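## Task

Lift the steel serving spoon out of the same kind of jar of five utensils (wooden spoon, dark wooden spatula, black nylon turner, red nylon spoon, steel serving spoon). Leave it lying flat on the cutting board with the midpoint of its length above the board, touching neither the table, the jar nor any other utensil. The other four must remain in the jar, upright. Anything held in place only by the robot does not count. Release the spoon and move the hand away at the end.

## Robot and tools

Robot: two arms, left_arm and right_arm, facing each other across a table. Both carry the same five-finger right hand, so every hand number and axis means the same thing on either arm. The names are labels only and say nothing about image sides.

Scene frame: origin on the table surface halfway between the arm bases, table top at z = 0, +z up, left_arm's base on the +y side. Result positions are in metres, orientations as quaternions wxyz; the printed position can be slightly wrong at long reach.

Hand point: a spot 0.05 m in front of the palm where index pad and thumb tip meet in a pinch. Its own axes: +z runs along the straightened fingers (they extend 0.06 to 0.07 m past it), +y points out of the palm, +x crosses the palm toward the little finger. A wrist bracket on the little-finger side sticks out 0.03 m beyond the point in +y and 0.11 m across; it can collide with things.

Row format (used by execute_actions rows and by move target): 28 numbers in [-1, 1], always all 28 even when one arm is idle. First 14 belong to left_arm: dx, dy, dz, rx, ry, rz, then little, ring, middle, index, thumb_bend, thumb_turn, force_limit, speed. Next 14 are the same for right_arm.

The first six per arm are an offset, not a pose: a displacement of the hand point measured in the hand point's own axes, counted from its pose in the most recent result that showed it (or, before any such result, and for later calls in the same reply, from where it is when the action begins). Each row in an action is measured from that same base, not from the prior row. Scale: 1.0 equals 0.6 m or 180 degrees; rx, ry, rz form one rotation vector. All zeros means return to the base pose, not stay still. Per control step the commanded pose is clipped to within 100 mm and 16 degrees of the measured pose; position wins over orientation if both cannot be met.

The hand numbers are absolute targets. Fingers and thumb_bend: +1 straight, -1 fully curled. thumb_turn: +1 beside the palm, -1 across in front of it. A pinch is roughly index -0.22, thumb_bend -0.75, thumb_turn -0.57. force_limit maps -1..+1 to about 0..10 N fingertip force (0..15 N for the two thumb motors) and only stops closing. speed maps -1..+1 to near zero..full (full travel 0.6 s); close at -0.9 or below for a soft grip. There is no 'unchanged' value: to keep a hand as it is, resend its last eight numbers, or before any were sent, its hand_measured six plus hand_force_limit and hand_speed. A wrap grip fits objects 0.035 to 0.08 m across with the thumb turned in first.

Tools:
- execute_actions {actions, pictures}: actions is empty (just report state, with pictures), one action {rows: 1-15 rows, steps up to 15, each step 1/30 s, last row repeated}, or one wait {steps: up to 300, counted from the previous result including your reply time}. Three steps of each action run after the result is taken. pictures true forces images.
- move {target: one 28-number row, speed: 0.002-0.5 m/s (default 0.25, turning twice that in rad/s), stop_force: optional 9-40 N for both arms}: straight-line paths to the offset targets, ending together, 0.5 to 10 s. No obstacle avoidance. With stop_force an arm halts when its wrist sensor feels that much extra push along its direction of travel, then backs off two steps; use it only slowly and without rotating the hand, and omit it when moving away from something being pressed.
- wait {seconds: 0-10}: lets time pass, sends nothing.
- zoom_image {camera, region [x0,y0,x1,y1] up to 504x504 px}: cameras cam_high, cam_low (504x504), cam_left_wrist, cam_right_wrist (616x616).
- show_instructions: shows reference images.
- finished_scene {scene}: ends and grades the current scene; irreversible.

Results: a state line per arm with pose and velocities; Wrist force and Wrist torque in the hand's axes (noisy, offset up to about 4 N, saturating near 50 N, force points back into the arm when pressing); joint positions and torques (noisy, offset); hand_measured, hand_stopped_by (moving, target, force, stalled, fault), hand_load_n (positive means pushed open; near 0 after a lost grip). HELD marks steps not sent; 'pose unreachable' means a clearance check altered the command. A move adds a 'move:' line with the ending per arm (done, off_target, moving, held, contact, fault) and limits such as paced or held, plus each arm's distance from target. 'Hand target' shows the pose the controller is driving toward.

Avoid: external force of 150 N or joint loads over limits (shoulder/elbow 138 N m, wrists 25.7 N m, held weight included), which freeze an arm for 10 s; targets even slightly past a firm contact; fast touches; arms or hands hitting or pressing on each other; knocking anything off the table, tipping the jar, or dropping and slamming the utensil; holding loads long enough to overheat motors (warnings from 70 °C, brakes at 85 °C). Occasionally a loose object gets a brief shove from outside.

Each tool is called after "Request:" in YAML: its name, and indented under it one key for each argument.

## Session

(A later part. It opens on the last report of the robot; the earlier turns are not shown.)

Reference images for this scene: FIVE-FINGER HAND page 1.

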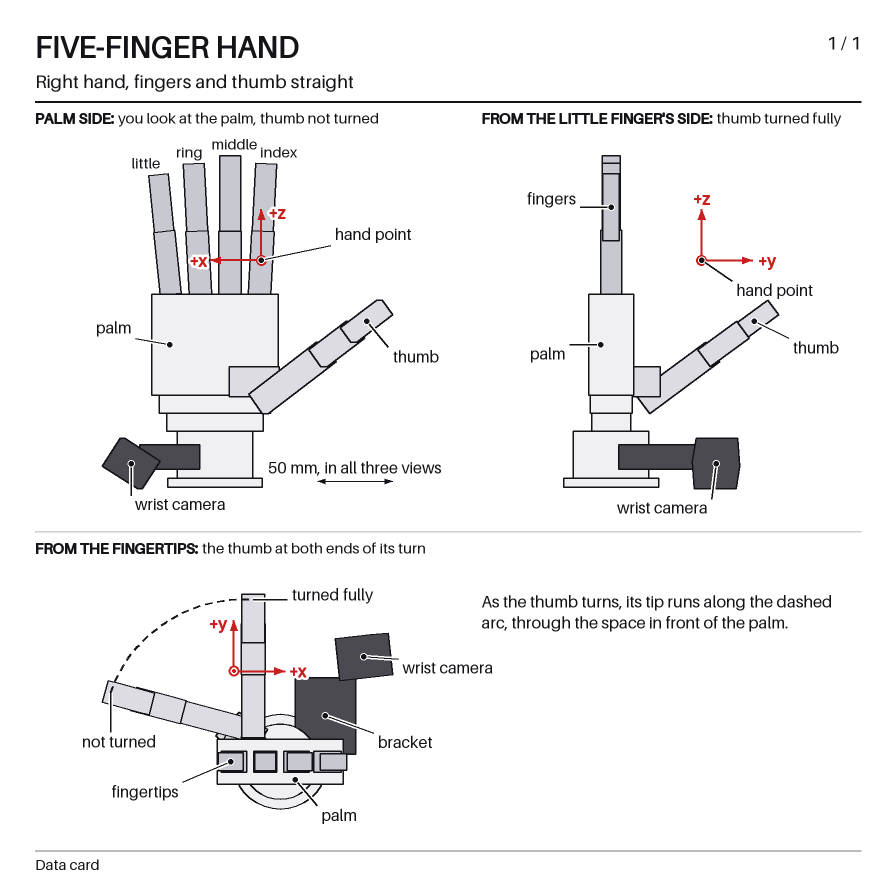

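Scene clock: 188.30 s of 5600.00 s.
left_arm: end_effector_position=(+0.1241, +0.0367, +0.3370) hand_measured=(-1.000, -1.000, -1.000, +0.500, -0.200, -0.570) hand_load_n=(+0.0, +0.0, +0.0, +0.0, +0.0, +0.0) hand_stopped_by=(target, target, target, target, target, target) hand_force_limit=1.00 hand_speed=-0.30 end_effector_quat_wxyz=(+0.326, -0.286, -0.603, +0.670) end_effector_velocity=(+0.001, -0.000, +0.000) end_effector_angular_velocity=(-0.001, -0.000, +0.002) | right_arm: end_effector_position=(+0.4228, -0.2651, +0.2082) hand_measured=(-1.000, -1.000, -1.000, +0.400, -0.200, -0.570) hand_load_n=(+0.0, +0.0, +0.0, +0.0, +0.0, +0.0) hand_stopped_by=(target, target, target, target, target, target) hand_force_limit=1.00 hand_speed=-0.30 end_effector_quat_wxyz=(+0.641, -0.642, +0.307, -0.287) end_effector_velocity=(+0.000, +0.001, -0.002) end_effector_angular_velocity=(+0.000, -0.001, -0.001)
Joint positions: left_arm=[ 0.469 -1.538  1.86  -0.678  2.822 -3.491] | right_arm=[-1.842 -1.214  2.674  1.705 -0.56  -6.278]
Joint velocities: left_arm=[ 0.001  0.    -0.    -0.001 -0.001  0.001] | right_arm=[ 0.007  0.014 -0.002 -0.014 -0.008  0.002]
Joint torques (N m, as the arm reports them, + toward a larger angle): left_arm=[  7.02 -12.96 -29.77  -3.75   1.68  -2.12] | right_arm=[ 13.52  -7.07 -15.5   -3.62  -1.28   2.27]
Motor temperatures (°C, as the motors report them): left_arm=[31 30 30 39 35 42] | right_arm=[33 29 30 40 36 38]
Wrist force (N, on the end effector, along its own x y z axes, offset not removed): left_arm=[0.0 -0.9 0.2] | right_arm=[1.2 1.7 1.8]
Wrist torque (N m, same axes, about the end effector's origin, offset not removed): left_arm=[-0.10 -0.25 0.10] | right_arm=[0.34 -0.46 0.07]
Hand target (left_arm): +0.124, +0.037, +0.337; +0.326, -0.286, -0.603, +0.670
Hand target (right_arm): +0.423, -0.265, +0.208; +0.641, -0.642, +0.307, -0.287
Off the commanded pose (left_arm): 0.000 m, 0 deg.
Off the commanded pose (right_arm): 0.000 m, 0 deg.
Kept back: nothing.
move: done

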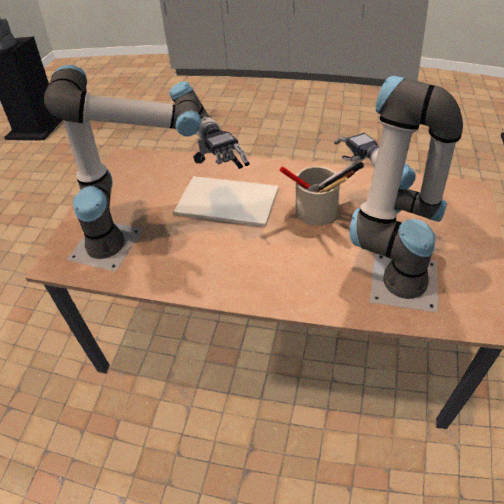

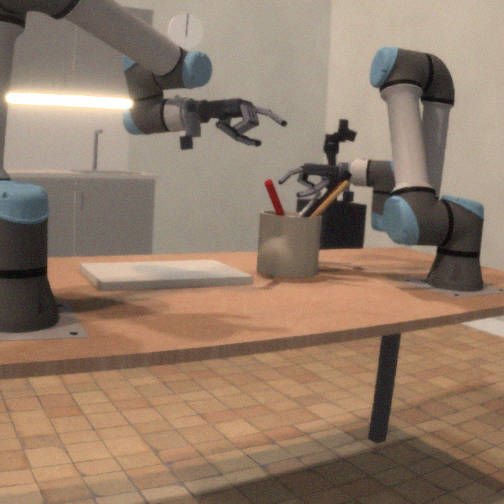

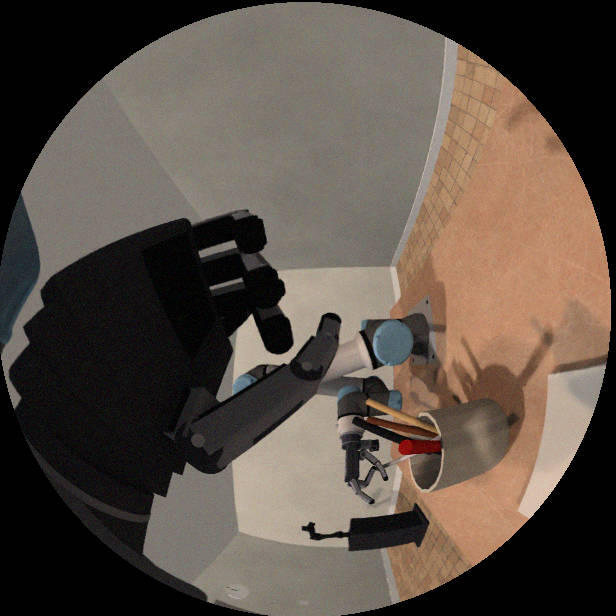

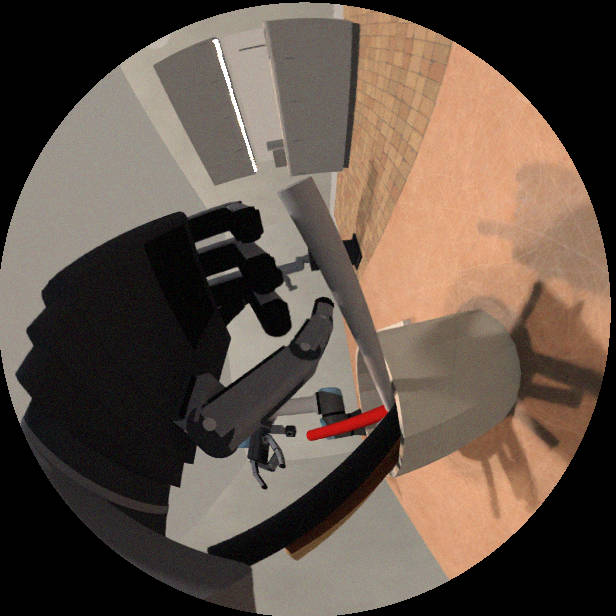

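Request:
move:
  target: [0,0,0,0,0,0,-1,-1,-1,0.5,-0.2,-0.57,1,-0.3,0,-0.03,-0.06,0,0,0,-1,-1,-1,0.4,-0.2,-0.57,1,-0.3]
  speed: 0.02
  stop_force: 9

Request:
move:
  target: [0,0,0,0,0,0,-1,-1,-1,0.5,-0.2,-0.57,1,-0.3,0,0.04,0,0,0,0,-1,-1,-1,0.4,-0.2,-0.57,1,-0.3]
  speed: 0.015
  stop_force: 9

Request:
zoom_image:
  camera: "cam_left_wrist"
  region: [300,380,460,520]

Scene clock: 190.90 s of 5600.00 s.
left_arm: end_effector_position=(+0.1241, +0.0367, +0.3370) hand_measured=(-1.000, -1.000, -1.000, +0.500, -0.200, -0.570) hand_load_n=(+0.0, +0.0, +0.0, +0.0, +0.0, +0.0) hand_stopped_by=(target, target, target, target, target, target) hand_force_limit=1.00 hand_speed=-0.30 end_effector_quat_wxyz=(+0.326, -0.286, -0.603, +0.670) end_effector_velocity=(+0.000, -0.000, +0.001) end_effector_angular_velocity=(-0.001, -0.000, +0.001) | right_arm: end_effector_position=(+0.3960, -0.2882, +0.2264) hand_measured=(-1.000, -1.000, -1.000, +0.400, -0.200, -0.570) hand_load_n=(+0.0, +0.0, +0.0, +0.0, +0.0, +0.0) hand_stopped_by=(target, target, target, target, target, target) hand_force_limit=1.00 hand_speed=-0.30 end_effector_quat_wxyz=(+0.642, -0.641, +0.307, -0.287) end_effector_velocity=(-0.001, -0.002, +0.001) end_effector_angular_velocity=(+0.000, -0.000, -0.002)
Joint positions: left_arm=[ 0.469 -1.538  1.86  -0.678  2.822 -3.491] | right_arm=[-2.025 -1.345  2.773  1.74  -0.376 -6.282]
Joint velocities: left_arm=[-0.    -0.001 -0.001  0.001 -0.001  0.   ] | right_arm=[-0.016 -0.01   0.006  0.003  0.014  0.   ]
Joint torques (N m, as the arm reports them, + toward a larger angle): left_arm=[  7.56 -12.69 -29.66  -3.71   1.75  -2.16] | right_arm=[-11.95 -21.68   4.42   2.34   1.64  -2.11]
Motor temperatures (°C, as the motors report them): left_arm=[31 30 30 39 35 42] | right_arm=[33 29 30 40 36 38]
Wrist force (N, on the end effector, along its own x y z axes, offset not removed): left_arm=[-0.3 -1.5 0.8] | right_arm=[1.2 2.5 2.1]
Wrist torque (N m, same axes, about the end effector's origin, offset not removed): left_arm=[-0.16 -0.20 0.06] | right_arm=[0.48 -0.37 0.01]
Hand target (left_arm): +0.124, +0.037, +0.337; +0.326, -0.286, -0.603, +0.670
Hand target (right_arm): +0.396, -0.288, +0.227; +0.642, -0.641, +0.307, -0.287
Off the commanded pose (left_arm): 0.000 m, 0 deg.
Off the commanded pose (right_arm): 0.000 m, 0 deg.
joint sent to its limit (right arm) — the command would take joint 6 (wrist 3) past its lower limit, so that joint was sent only as far as its limit.
Kept back: nothing.
move: done

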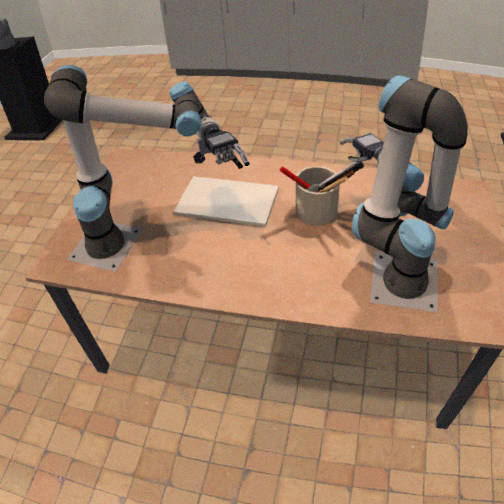

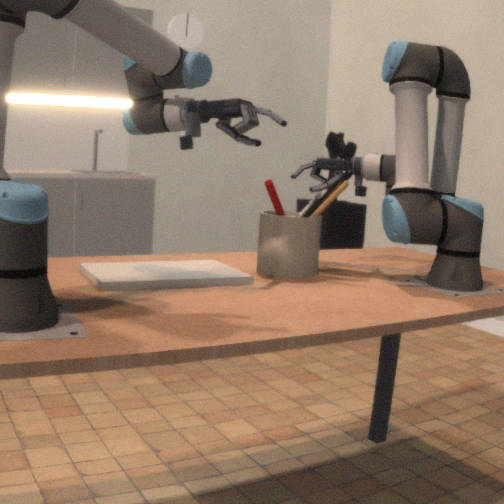

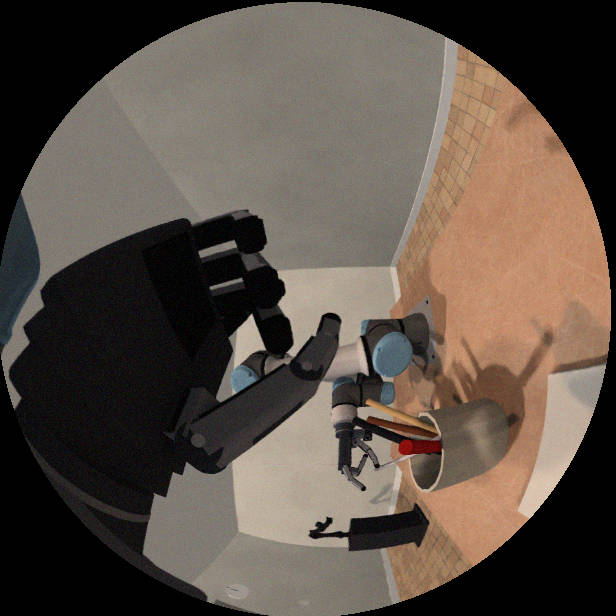

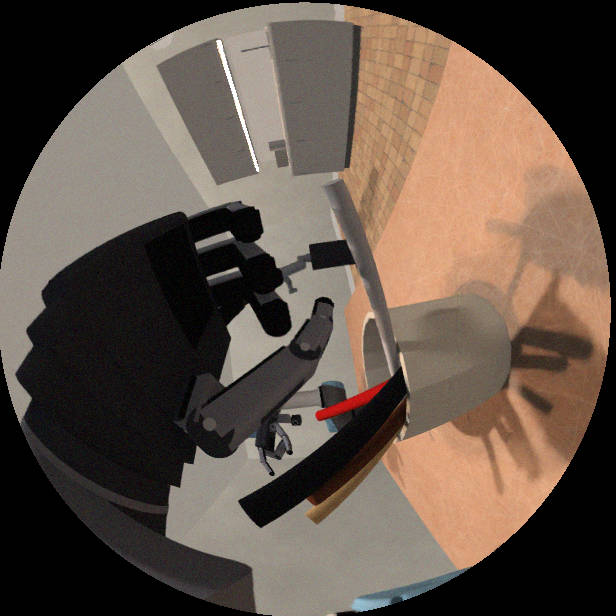

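Scene clock: 192.80 s of 5600.00 s.
left_arm: end_effector_position=(+0.1241, +0.0367, +0.3370) hand_measured=(-1.000, -1.000, -1.000, +0.500, -0.200, -0.570) hand_load_n=(+0.0, +0.0, +0.0, +0.0, +0.0, +0.0) hand_stopped_by=(target, target, target, target, target, target) hand_force_limit=1.00 hand_speed=-0.30 end_effector_quat_wxyz=(+0.326, -0.286, -0.603, +0.670) end_effector_velocity=(-0.000, +0.000, +0.000) end_effector_angular_velocity=(-0.000, +0.000, -0.000) | right_arm: end_effector_position=(+0.3954, -0.2879, +0.2029) hand_measured=(-1.000, -1.000, -1.000, +0.400, -0.200, -0.570) hand_load_n=(+0.0, +0.0, +0.0, +0.0, -0.5, +0.0) hand_stopped_by=(target, target, target, target, target, target) hand_force_limit=1.00 hand_speed=-0.30 end_effector_quat_wxyz=(+0.642, -0.641, +0.307, -0.287) end_effector_velocity=(-0.000, -0.000, -0.003) end_effector_angular_velocity=(+0.001, +0.001, +0.000)
Joint positions: left_arm=[ 0.469 -1.538  1.86  -0.678  2.822 -3.491] | right_arm=[-2.025 -1.191  2.78   1.579 -0.376 -6.282]
Joint velocities: left_arm=[-0.    -0.001  0.    -0.     0.    -0.   ] | right_arm=[-0.001  0.02   0.    -0.02   0.002  0.002]
Joint torques (N m, as the arm reports them, + toward a larger angle): left_arm=[  7.16 -12.67 -29.37  -3.77   1.81  -2.09] | right_arm=[14.11 -7.64  8.74 -3.27 -1.69 -2.31]
Motor temperatures (°C, as the motors report them): left_arm=[31 30 30 39 35 42] | right_arm=[33 29 30 40 36 38]
Wrist force (N, on the end effector, along its own x y z axes, offset not removed): left_arm=[-0.3 -0.5 1.5] | right_arm=[2.2 0.9 2.4]
Wrist torque (N m, same axes, about the end effector's origin, offset not removed): left_arm=[-0.06 -0.25 0.09] | right_arm=[0.25 -0.55 0.07]
Hand target (left_arm): +0.124, +0.037, +0.337; +0.326, -0.286, -0.603, +0.670
Hand target (right_arm): +0.395, -0.288, +0.203; +0.642, -0.641, +0.307, -0.287
Off the commanded pose (left_arm): 0.000 m, 0 deg.
Off the commanded pose (right_arm): 0.000 m, 0 deg.
joint sent to its limit (right arm) — the command would take joint 6 (wrist 3) past its lower limit, so that joint was sent only as far as its limit.
Kept back: nothing.
move: done

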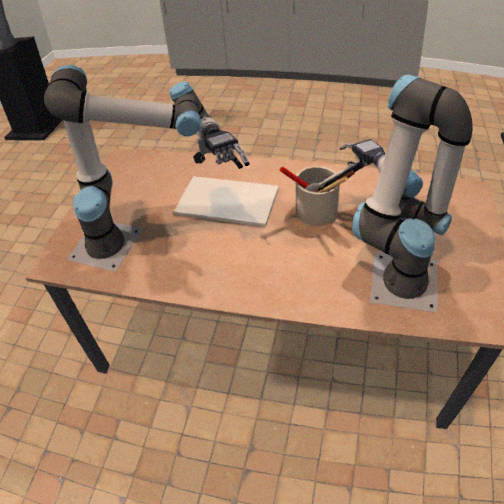

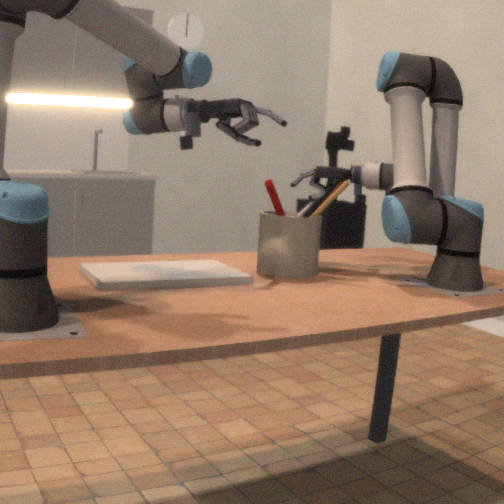

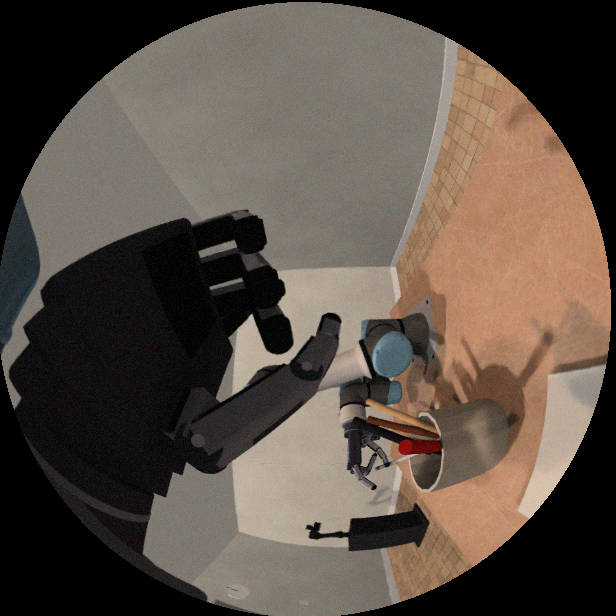

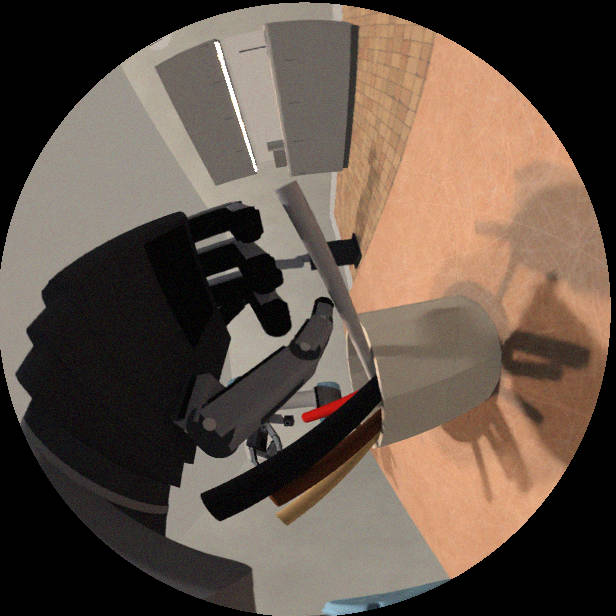

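Region (300, 380, 460, 520) of cam_left_wrist's 616x616 image, scaled by 3.150, with more detail than that image has; it fills the top 441 rows of this view, and the rest is white.

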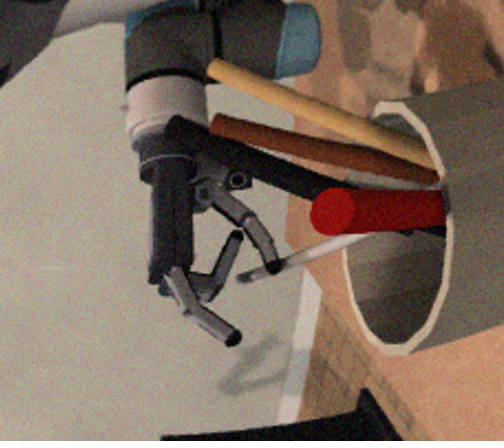

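Request:
move:
  target: [0,0,0,0,0,0,-1,-1,-1,0.5,-0.2,-0.57,1,-0.3, 0,0.01,0,0,0,0,-1,-1,-1,-0.45,-0.9,-0.57,1,-0.6]
  speed: 0.02

Request:
wait:
  seconds: 1.5

Scene clock: 194.87 s of 5600.00 s.
left_arm: end_effector_position=(+0.1241, +0.0367, +0.3370) hand_measured=(-1.000, -1.000, -1.000, +0.500, -0.200, -0.570) hand_load_n=(+0.0, +0.0, +0.0, +0.0, +0.0, +0.0) hand_stopped_by=(target, target, target, target, target, target) hand_force_limit=1.00 hand_speed=-0.30 end_effector_quat_wxyz=(+0.326, -0.286, -0.603, +0.670) end_effector_velocity=(+0.000, -0.000, +0.000) end_effector_angular_velocity=(+0.000, +0.000, +0.002) | right_arm: end_effector_position=(+0.3953, -0.2878, +0.1969) hand_measured=(-1.000, -1.000, -1.000, -0.250, -0.748, -0.570) hand_load_n=(+0.0, +0.0, +0.0, +15.0, +13.5, +0.5) hand_stopped_by=(target, target, target, force, force, target) hand_force_limit=1.00 hand_speed=-0.60 end_effector_quat_wxyz=(+0.642, -0.641, +0.307, -0.287) end_effector_velocity=(+0.000, +0.000, +0.000) end_effector_angular_velocity=(+0.001, +0.001, +0.000)
Joint positions: left_arm=[ 0.469 -1.538  1.86  -0.678  2.822 -3.491] | right_arm=[-2.025 -1.151  2.78   1.539 -0.376 -6.282]
Joint velocities: left_arm=[ 0.     0.    -0.001  0.001 -0.001  0.   ] | right_arm=[ 0.     0.    -0.    -0.     0.     0.001]
Joint torques (N m, as the arm reports them, + toward a larger angle): left_arm=[  7.02 -12.75 -29.84  -3.66   1.73  -2.08] | right_arm=[10.38 -6.49  9.03 -3.26  1.67 -2.21]
Motor temperatures (°C, as the motors report them): left_arm=[31 30 30 39 35 42] | right_arm=[33 29 30 40 36 38]
Wrist force (N, on the end effector, along its own x y z axes, offset not removed): left_arm=[-0.1 -0.5 0.8] | right_arm=[3.4 1.6 3.2]
Wrist torque (N m, same axes, about the end effector's origin, offset not removed): left_arm=[-0.11 -0.23 0.10] | right_arm=[0.18 -0.72 0.27]
Hand target (left_arm): +0.124, +0.037, +0.337; +0.326, -0.286, -0.603, +0.670
Hand target (right_arm): +0.395, -0.288, +0.197; +0.642, -0.641, +0.307, -0.287
Off the commanded pose (left_arm): 0.000 m, 0 deg.
Off the commanded pose (right_arm): 0.000 m, 0 deg.
joint sent to its limit (right arm) — the command would take joint 6 (wrist 3) past its lower limit, so that joint was sent only as far as its limit.
Kept back: nothing.
move: done

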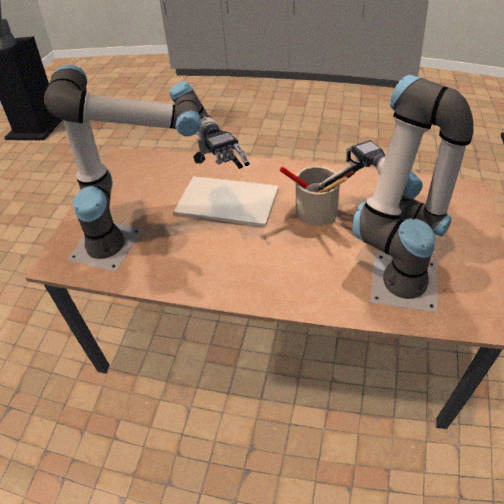

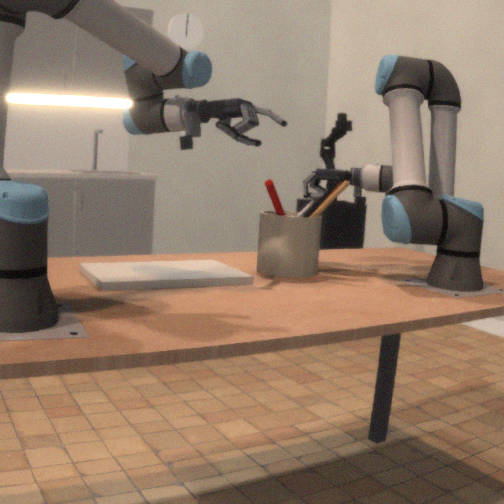

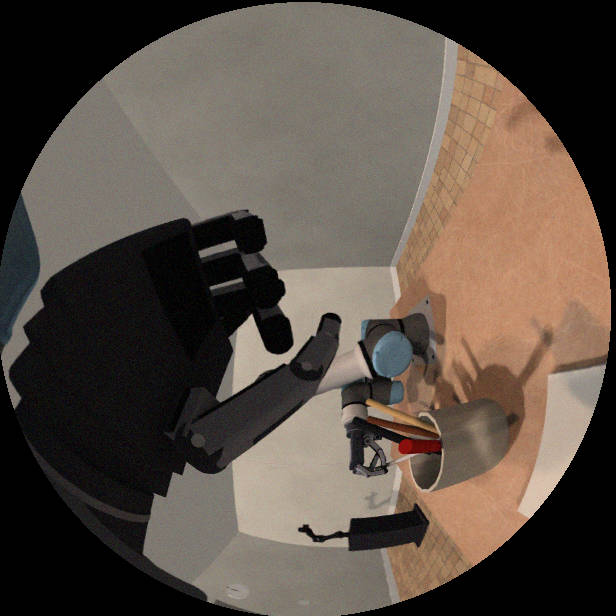

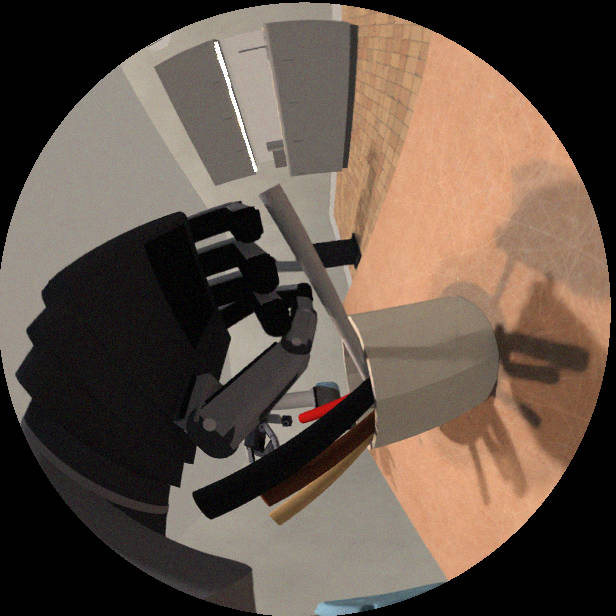

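Scene clock: 196.37 s of 5600.00 s.
left_arm: end_effector_position=(+0.1241, +0.0367, +0.3370) hand_measured=(-1.000, -1.000, -1.000, +0.500, -0.200, -0.570) hand_load_n=(+0.0, +0.0, +0.0, +0.0, +0.0, +0.0) hand_stopped_by=(target, target, target, target, target, target) hand_force_limit=1.00 hand_speed=-0.30 end_effector_quat_wxyz=(+0.326, -0.286, -0.603, +0.670) end_effector_velocity=(-0.001, -0.000, -0.000) end_effector_angular_velocity=(+0.000, +0.000, -0.002) | right_arm: end_effector_position=(+0.3953, -0.2878, +0.1969) hand_measured=(-1.000, -1.000, -1.000, -0.250, -0.748, -0.570) hand_load_n=(+0.0, +0.0, +0.0, +15.0, +13.5, +0.5) hand_stopped_by=(target, target, target, force, force, target) hand_force_limit=1.00 hand_speed=-0.60 end_effector_quat_wxyz=(+0.642, -0.641, +0.307, -0.287) end_effector_velocity=(+0.000, -0.000, -0.000) end_effector_angular_velocity=(+0.001, +0.001, -0.001)
Joint positions: left_arm=[ 0.469 -1.538  1.86  -0.678  2.822 -3.491] | right_arm=[-2.025 -1.151  2.78   1.539 -0.376 -6.282]
Joint velocities: left_arm=[-0.001  0.     0.    -0.001  0.    -0.002] | right_arm=[ 0.     0.001  0.     0.    -0.001  0.001]
Joint torques (N m, as the arm reports them, + toward a larger angle): left_arm=[  7.34 -13.05 -30.01  -3.7    1.74  -2.05] | right_arm=[ 7.46 -6.32  9.73 -3.11  1.93 -2.1 ]
Motor temperatures (°C, as the motors report them): left_arm=[31 30 30 39 35 42] | right_arm=[33 29 30 40 36 38]
Wrist force (N, on the end effector, along its own x y z axes, offset not removed): left_arm=[0.2 -1.5 1.2] | right_arm=[0.6 1.7 2.9]
Wrist torque (N m, same axes, about the end effector's origin, offset not removed): left_arm=[-0.27 -0.32 0.10] | right_arm=[0.21 -0.36 0.09]
Hand target (left_arm): +0.124, +0.037, +0.337; +0.326, -0.286, -0.603, +0.670
Hand target (right_arm): +0.395, -0.288, +0.197; +0.642, -0.641, +0.307, -0.287
Off the commanded pose (left_arm): 0.000 m, 0 deg.
Off the commanded pose (right_arm): 0.000 m, 0 deg.
Kept back: nothing.
Steps of this call (steps 1 to 45: nothing new was sent). Readings (end_effector_position | what the end effector reports):
1: left_arm (+0.1241, +0.0367, +0.3370) | right_arm (+0.3953, -0.2878, +0.1969) | left_arm hand_measured=(-1.000, -1.000, -1.000, +0.500, -0.200, -0.570) hand_load_n=(+0.0, +0.0, +0.0, +0.0, +0.0, +0.0) hand_stopped_by=(target, target, target, target, target, target) hand_force_limit=1.00 hand_speed=-0.30 | right_arm hand_measured=(-1.000, -1.000, -1.000, -0.250, -0.748, -0.570) hand_load_n=(+0.0, +0.0, +0.0, +15.0, +13.5, +0.5) hand_stopped_by=(target, target, target, force, force, target) hand_force_limit=1.00 hand_speed=-0.60
2: left_arm (+0.1241, +0.0367, +0.3370) | right_arm (+0.3953, -0.2878, +0.1969) | left_arm hand_measured=(-1.000, -1.000, -1.000, +0.500, -0.200, -0.570) hand_load_n=(+0.0, +0.0, +0.0, +0.0, +0.0, +0.0) hand_stopped_by=(target, target, target, target, target, target) hand_force_limit=1.00 hand_speed=-0.30 | right_arm hand_measured=(-1.000, -1.000, -1.000, -0.250, -0.748, -0.570) hand_load_n=(+0.0, +0.0, +0.0, +15.0, +13.5, +0.5) hand_stopped_by=(target, target, target, force, force, target) hand_force_limit=1.00 hand_speed=-0.60
4: left_arm (+0.1241, +0.0367, +0.3370) | right_arm (+0.3953, -0.2878, +0.1969) | left_arm hand_measured=(-1.000, -1.000, -1.000, +0.500, -0.200, -0.570) hand_load_n=(+0.0, +0.0, +0.0, +0.0, +0.0, +0.0) hand_stopped_by=(target, target, target, target, target, target) hand_force_limit=1.00 hand_speed=-0.30 | right_arm hand_measured=(-1.000, -1.000, -1.000, -0.250, -0.748, -0.570) hand_load_n=(+0.0, +0.0, +0.0, +15.0, +13.5, +0.5) hand_stopped_by=(target, target, target, force, force, target) hand_force_limit=1.00 hand_speed=-0.60
8: left_arm (+0.1241, +0.0367, +0.3370) | right_arm (+0.3953, -0.2878, +0.1969) | left_arm hand_measured=(-1.000, -1.000, -1.000, +0.500, -0.200, -0.570) hand_load_n=(+0.0, +0.0, +0.0, +0.0, +0.0, +0.0) hand_stopped_by=(target, target, target, target, target, target) hand_force_limit=1.00 hand_speed=-0.30 | right_arm hand_measured=(-1.000, -1.000, -1.000, -0.250, -0.748, -0.570) hand_load_n=(+0.0, +0.0, +0.0, +15.0, +13.5, +0.5) hand_stopped_by=(target, target, target, force, force, target) hand_force_limit=1.00 hand_speed=-0.60
45: the state above

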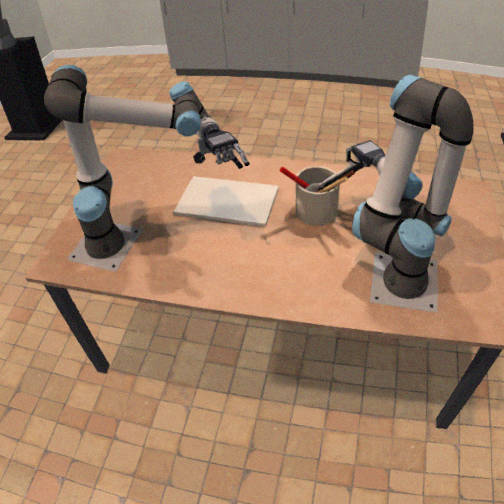

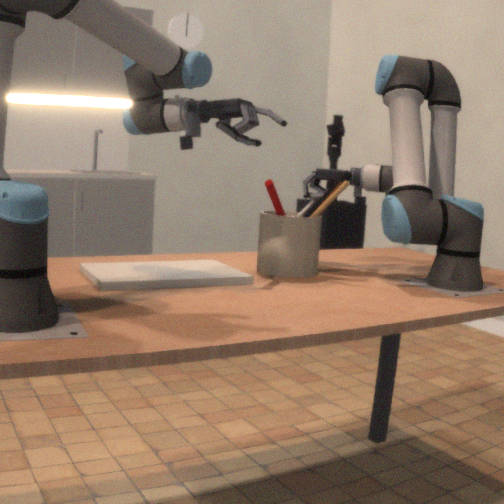

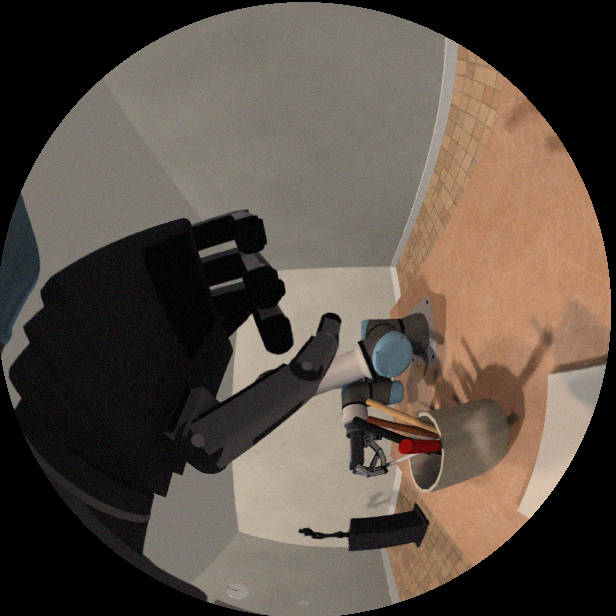

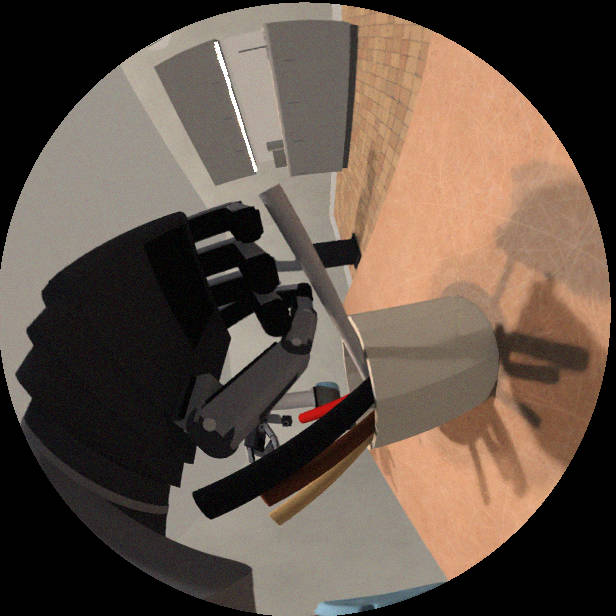

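Request:
move:
  target: [0,0,0,0,0,0,-1,-1,-1,0.5,-0.2,-0.57,1,-0.3, 0,0,0,0,0,0,-1,-1,-1,0.4,-0.2,-0.57,1,0.3]

Request:
move:
  target: [0,0,0,0,0,0,-1,-1,-1,0.5,-0.2,-0.57,1,-0.3, 0,0.025,0,0,0,0,-1,-1,-1,0.4,-0.2,-0.57,1,0.3]
  speed: 0.02
  stop_force: 9

Request:
zoom_image:
  camera: "cam_left_wrist"
  region: [300,380,460,520]

Scene clock: 197.30 s of 5600.00 s.
left_arm: end_effector_position=(+0.1241, +0.0367, +0.3370) hand_measured=(-1.000, -1.000, -1.000, +0.500, -0.200, -0.570) hand_load_n=(+0.0, +0.0, +0.0, +0.0, +0.0, +0.0) hand_stopped_by=(target, target, target, target, target, target) hand_force_limit=1.00 hand_speed=-0.30 end_effector_quat_wxyz=(+0.326, -0.286, -0.603, +0.670) end_effector_velocity=(+0.001, +0.000, +0.000) end_effector_angular_velocity=(-0.000, -0.000, +0.001) | right_arm: end_effector_position=(+0.3953, -0.2878, +0.1969) hand_measured=(-1.000, -1.000, -1.000, +0.400, -0.200, -0.570) hand_load_n=(+0.0, +0.0, +0.0, +0.0, -0.5, +0.0) hand_stopped_by=(target, target, target, target, target, target) hand_force_limit=1.00 hand_speed=0.30 end_effector_quat_wxyz=(+0.642, -0.641, +0.307, -0.287) end_effector_velocity=(+0.000, -0.000, -0.000) end_effector_angular_velocity=(-0.001, -0.001, -0.001)
Joint positions: left_arm=[ 0.469 -1.538  1.86  -0.678  2.822 -3.491] | right_arm=[-2.025 -1.151  2.78   1.539 -0.376 -6.282]
Joint velocities: left_arm=[ 0.002 -0.     0.    -0.     0.001 -0.   ] | right_arm=[-0.001  0.    -0.     0.     0.    -0.001]
Joint torques (N m, as the arm reports them, + toward a larger angle): left_arm=[  7.13 -12.52 -30.03  -3.74   1.75  -2.11] | right_arm=[ 5.59 -6.5   9.42 -2.87  2.01 -2.07]
Motor temperatures (°C, as the motors report them): left_arm=[31 30 30 39 35 42] | right_arm=[33 29 30 40 36 38]
Wrist force (N, on the end effector, along its own x y z axes, offset not removed): left_arm=[-0.5 -1.2 1.7] | right_arm=[-0.1 1.7 2.7]
Wrist torque (N m, same axes, about the end effector's origin, offset not removed): left_arm=[-0.19 -0.18 0.06] | right_arm=[0.43 -0.25 0.04]
Hand target (left_arm): +0.124, +0.037, +0.337; +0.326, -0.286, -0.603, +0.670
Hand target (right_arm): +0.395, -0.288, +0.197; +0.642, -0.641, +0.307, -0.287
Off the commanded pose (left_arm): 0.000 m, 0 deg.
Off the commanded pose (right_arm): 0.000 m, 0 deg.
joint sent to its limit (right arm) — the command would take joint 6 (wrist 3) past its lower limit, so that joint was sent only as far as its limit.
Kept back: nothing.
move: done

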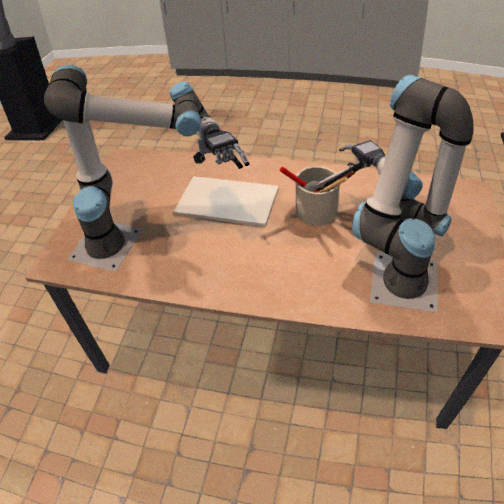

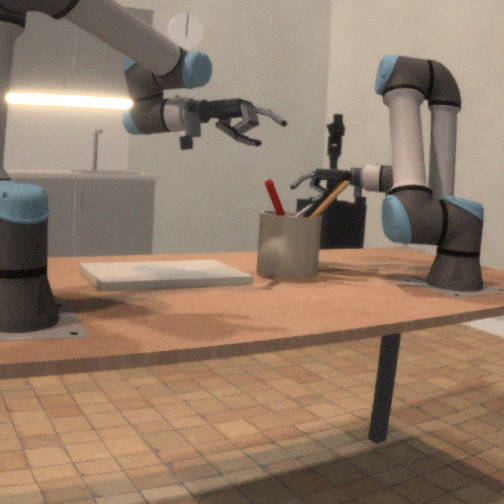

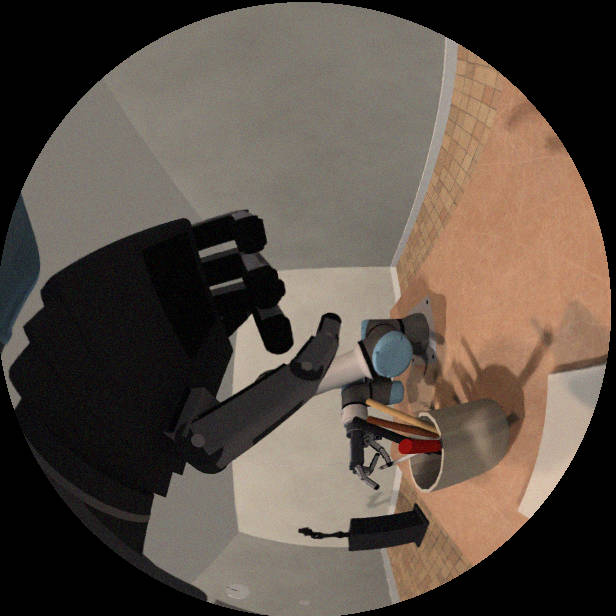

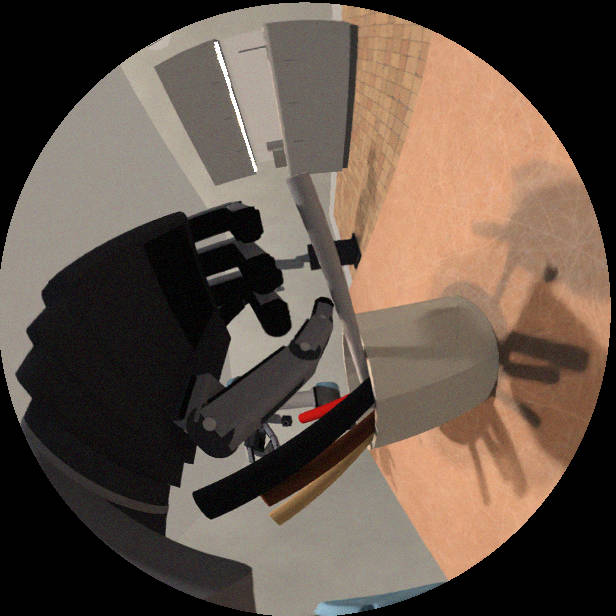

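Scene clock: 198.37 s of 5600.00 s.
left_arm: end_effector_position=(+0.1241, +0.0367, +0.3370) hand_measured=(-1.000, -1.000, -1.000, +0.500, -0.200, -0.570) hand_load_n=(+0.0, +0.0, +0.0, +0.0, +0.0, +0.0) hand_stopped_by=(target, target, target, target, target, target) hand_force_limit=1.00 hand_speed=-0.30 end_effector_quat_wxyz=(+0.326, -0.286, -0.603, +0.670) end_effector_velocity=(+0.000, +0.000, +0.000) end_effector_angular_velocity=(+0.001, +0.001, +0.000) | right_arm: end_effector_position=(+0.3949, -0.2876, +0.1823) hand_measured=(-1.000, -1.000, -1.000, +0.400, -0.202, -0.570) hand_load_n=(+0.0, +0.0, +0.0, +0.0, -1.0, -0.5) hand_stopped_by=(target, target, target, target, target, target) hand_force_limit=1.00 hand_speed=0.30 end_effector_quat_wxyz=(+0.642, -0.641, +0.307, -0.287) end_effector_velocity=(-0.000, +0.000, -0.003) end_effector_angular_velocity=(-0.001, -0.001, +0.001)
Joint positions: left_arm=[ 0.469 -1.538  1.86  -0.678  2.822 -3.491] | right_arm=[-2.025 -1.054  2.779  1.444 -0.376 -6.282]
Joint velocities: left_arm=[ 0.    -0.    -0.     0.001 -0.    -0.001] | right_arm=[ 0.001  0.02  -0.001 -0.02   0.001 -0.   ]
Joint torques (N m, as the arm reports them, + toward a larger angle): left_arm=[  7.22 -12.64 -30.42  -3.69   1.78  -2.11] | right_arm=[11.66 -9.32 -9.67 -3.38  0.44 -2.29]
Motor temperatures (°C, as the motors report them): left_arm=[31 30 30 39 35 42] | right_arm=[33 29 30 40 36 38]
Wrist force (N, on the end effector, along its own x y z axes, offset not removed): left_arm=[0.0 -1.1 1.7] | right_arm=[1.0 1.3 2.3]
Wrist torque (N m, same axes, about the end effector's origin, offset not removed): left_arm=[-0.20 -0.27 0.13] | right_arm=[0.44 -0.28 -0.02]
Hand target (left_arm): +0.124, +0.037, +0.337; +0.326, -0.286, -0.603, +0.670
Hand target (right_arm): +0.395, -0.288, +0.182; +0.642, -0.641, +0.307, -0.287
Off the commanded pose (left_arm): 0.000 m, 0 deg.
Off the commanded pose (right_arm): 0.000 m, 0 deg.
joint sent to its limit (right arm) — the command would take joint 6 (wrist 3) past its lower limit, so that joint was sent only as far as its limit.
Kept back: nothing.
move: done

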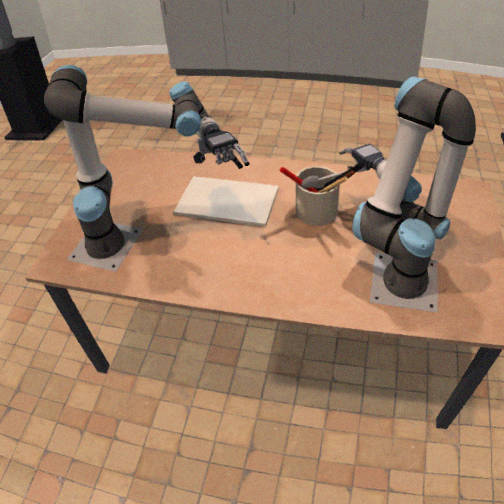

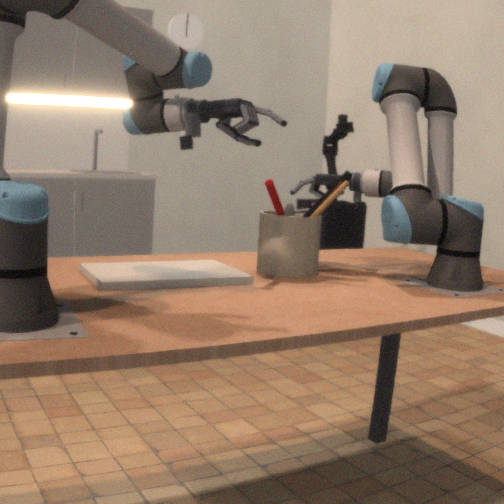

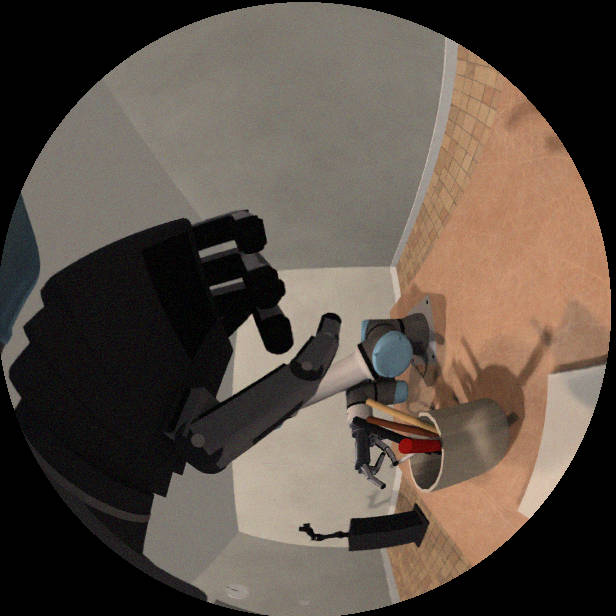

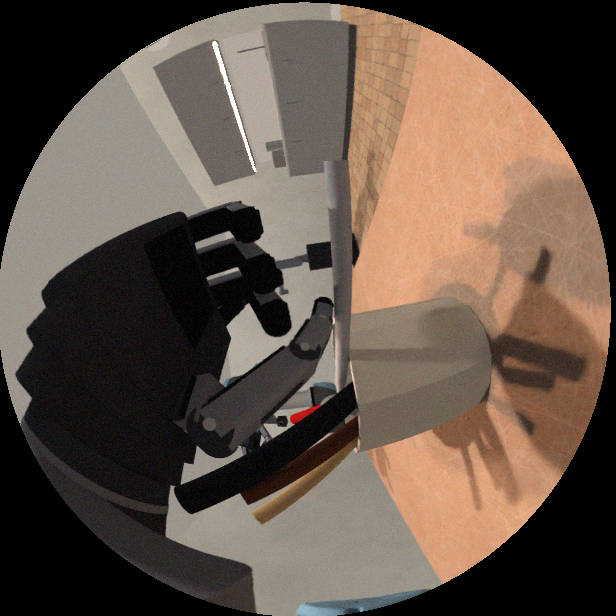

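Region (300, 380, 460, 520) of cam_left_wrist's 616x616 image, scaled by 3.150, with more detail than that image has; it fills the top 441 rows of this view, and the rest is white.

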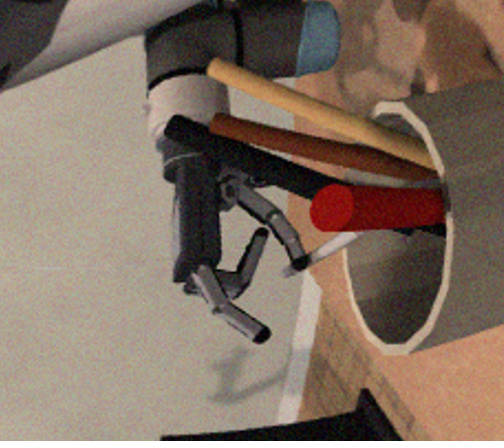

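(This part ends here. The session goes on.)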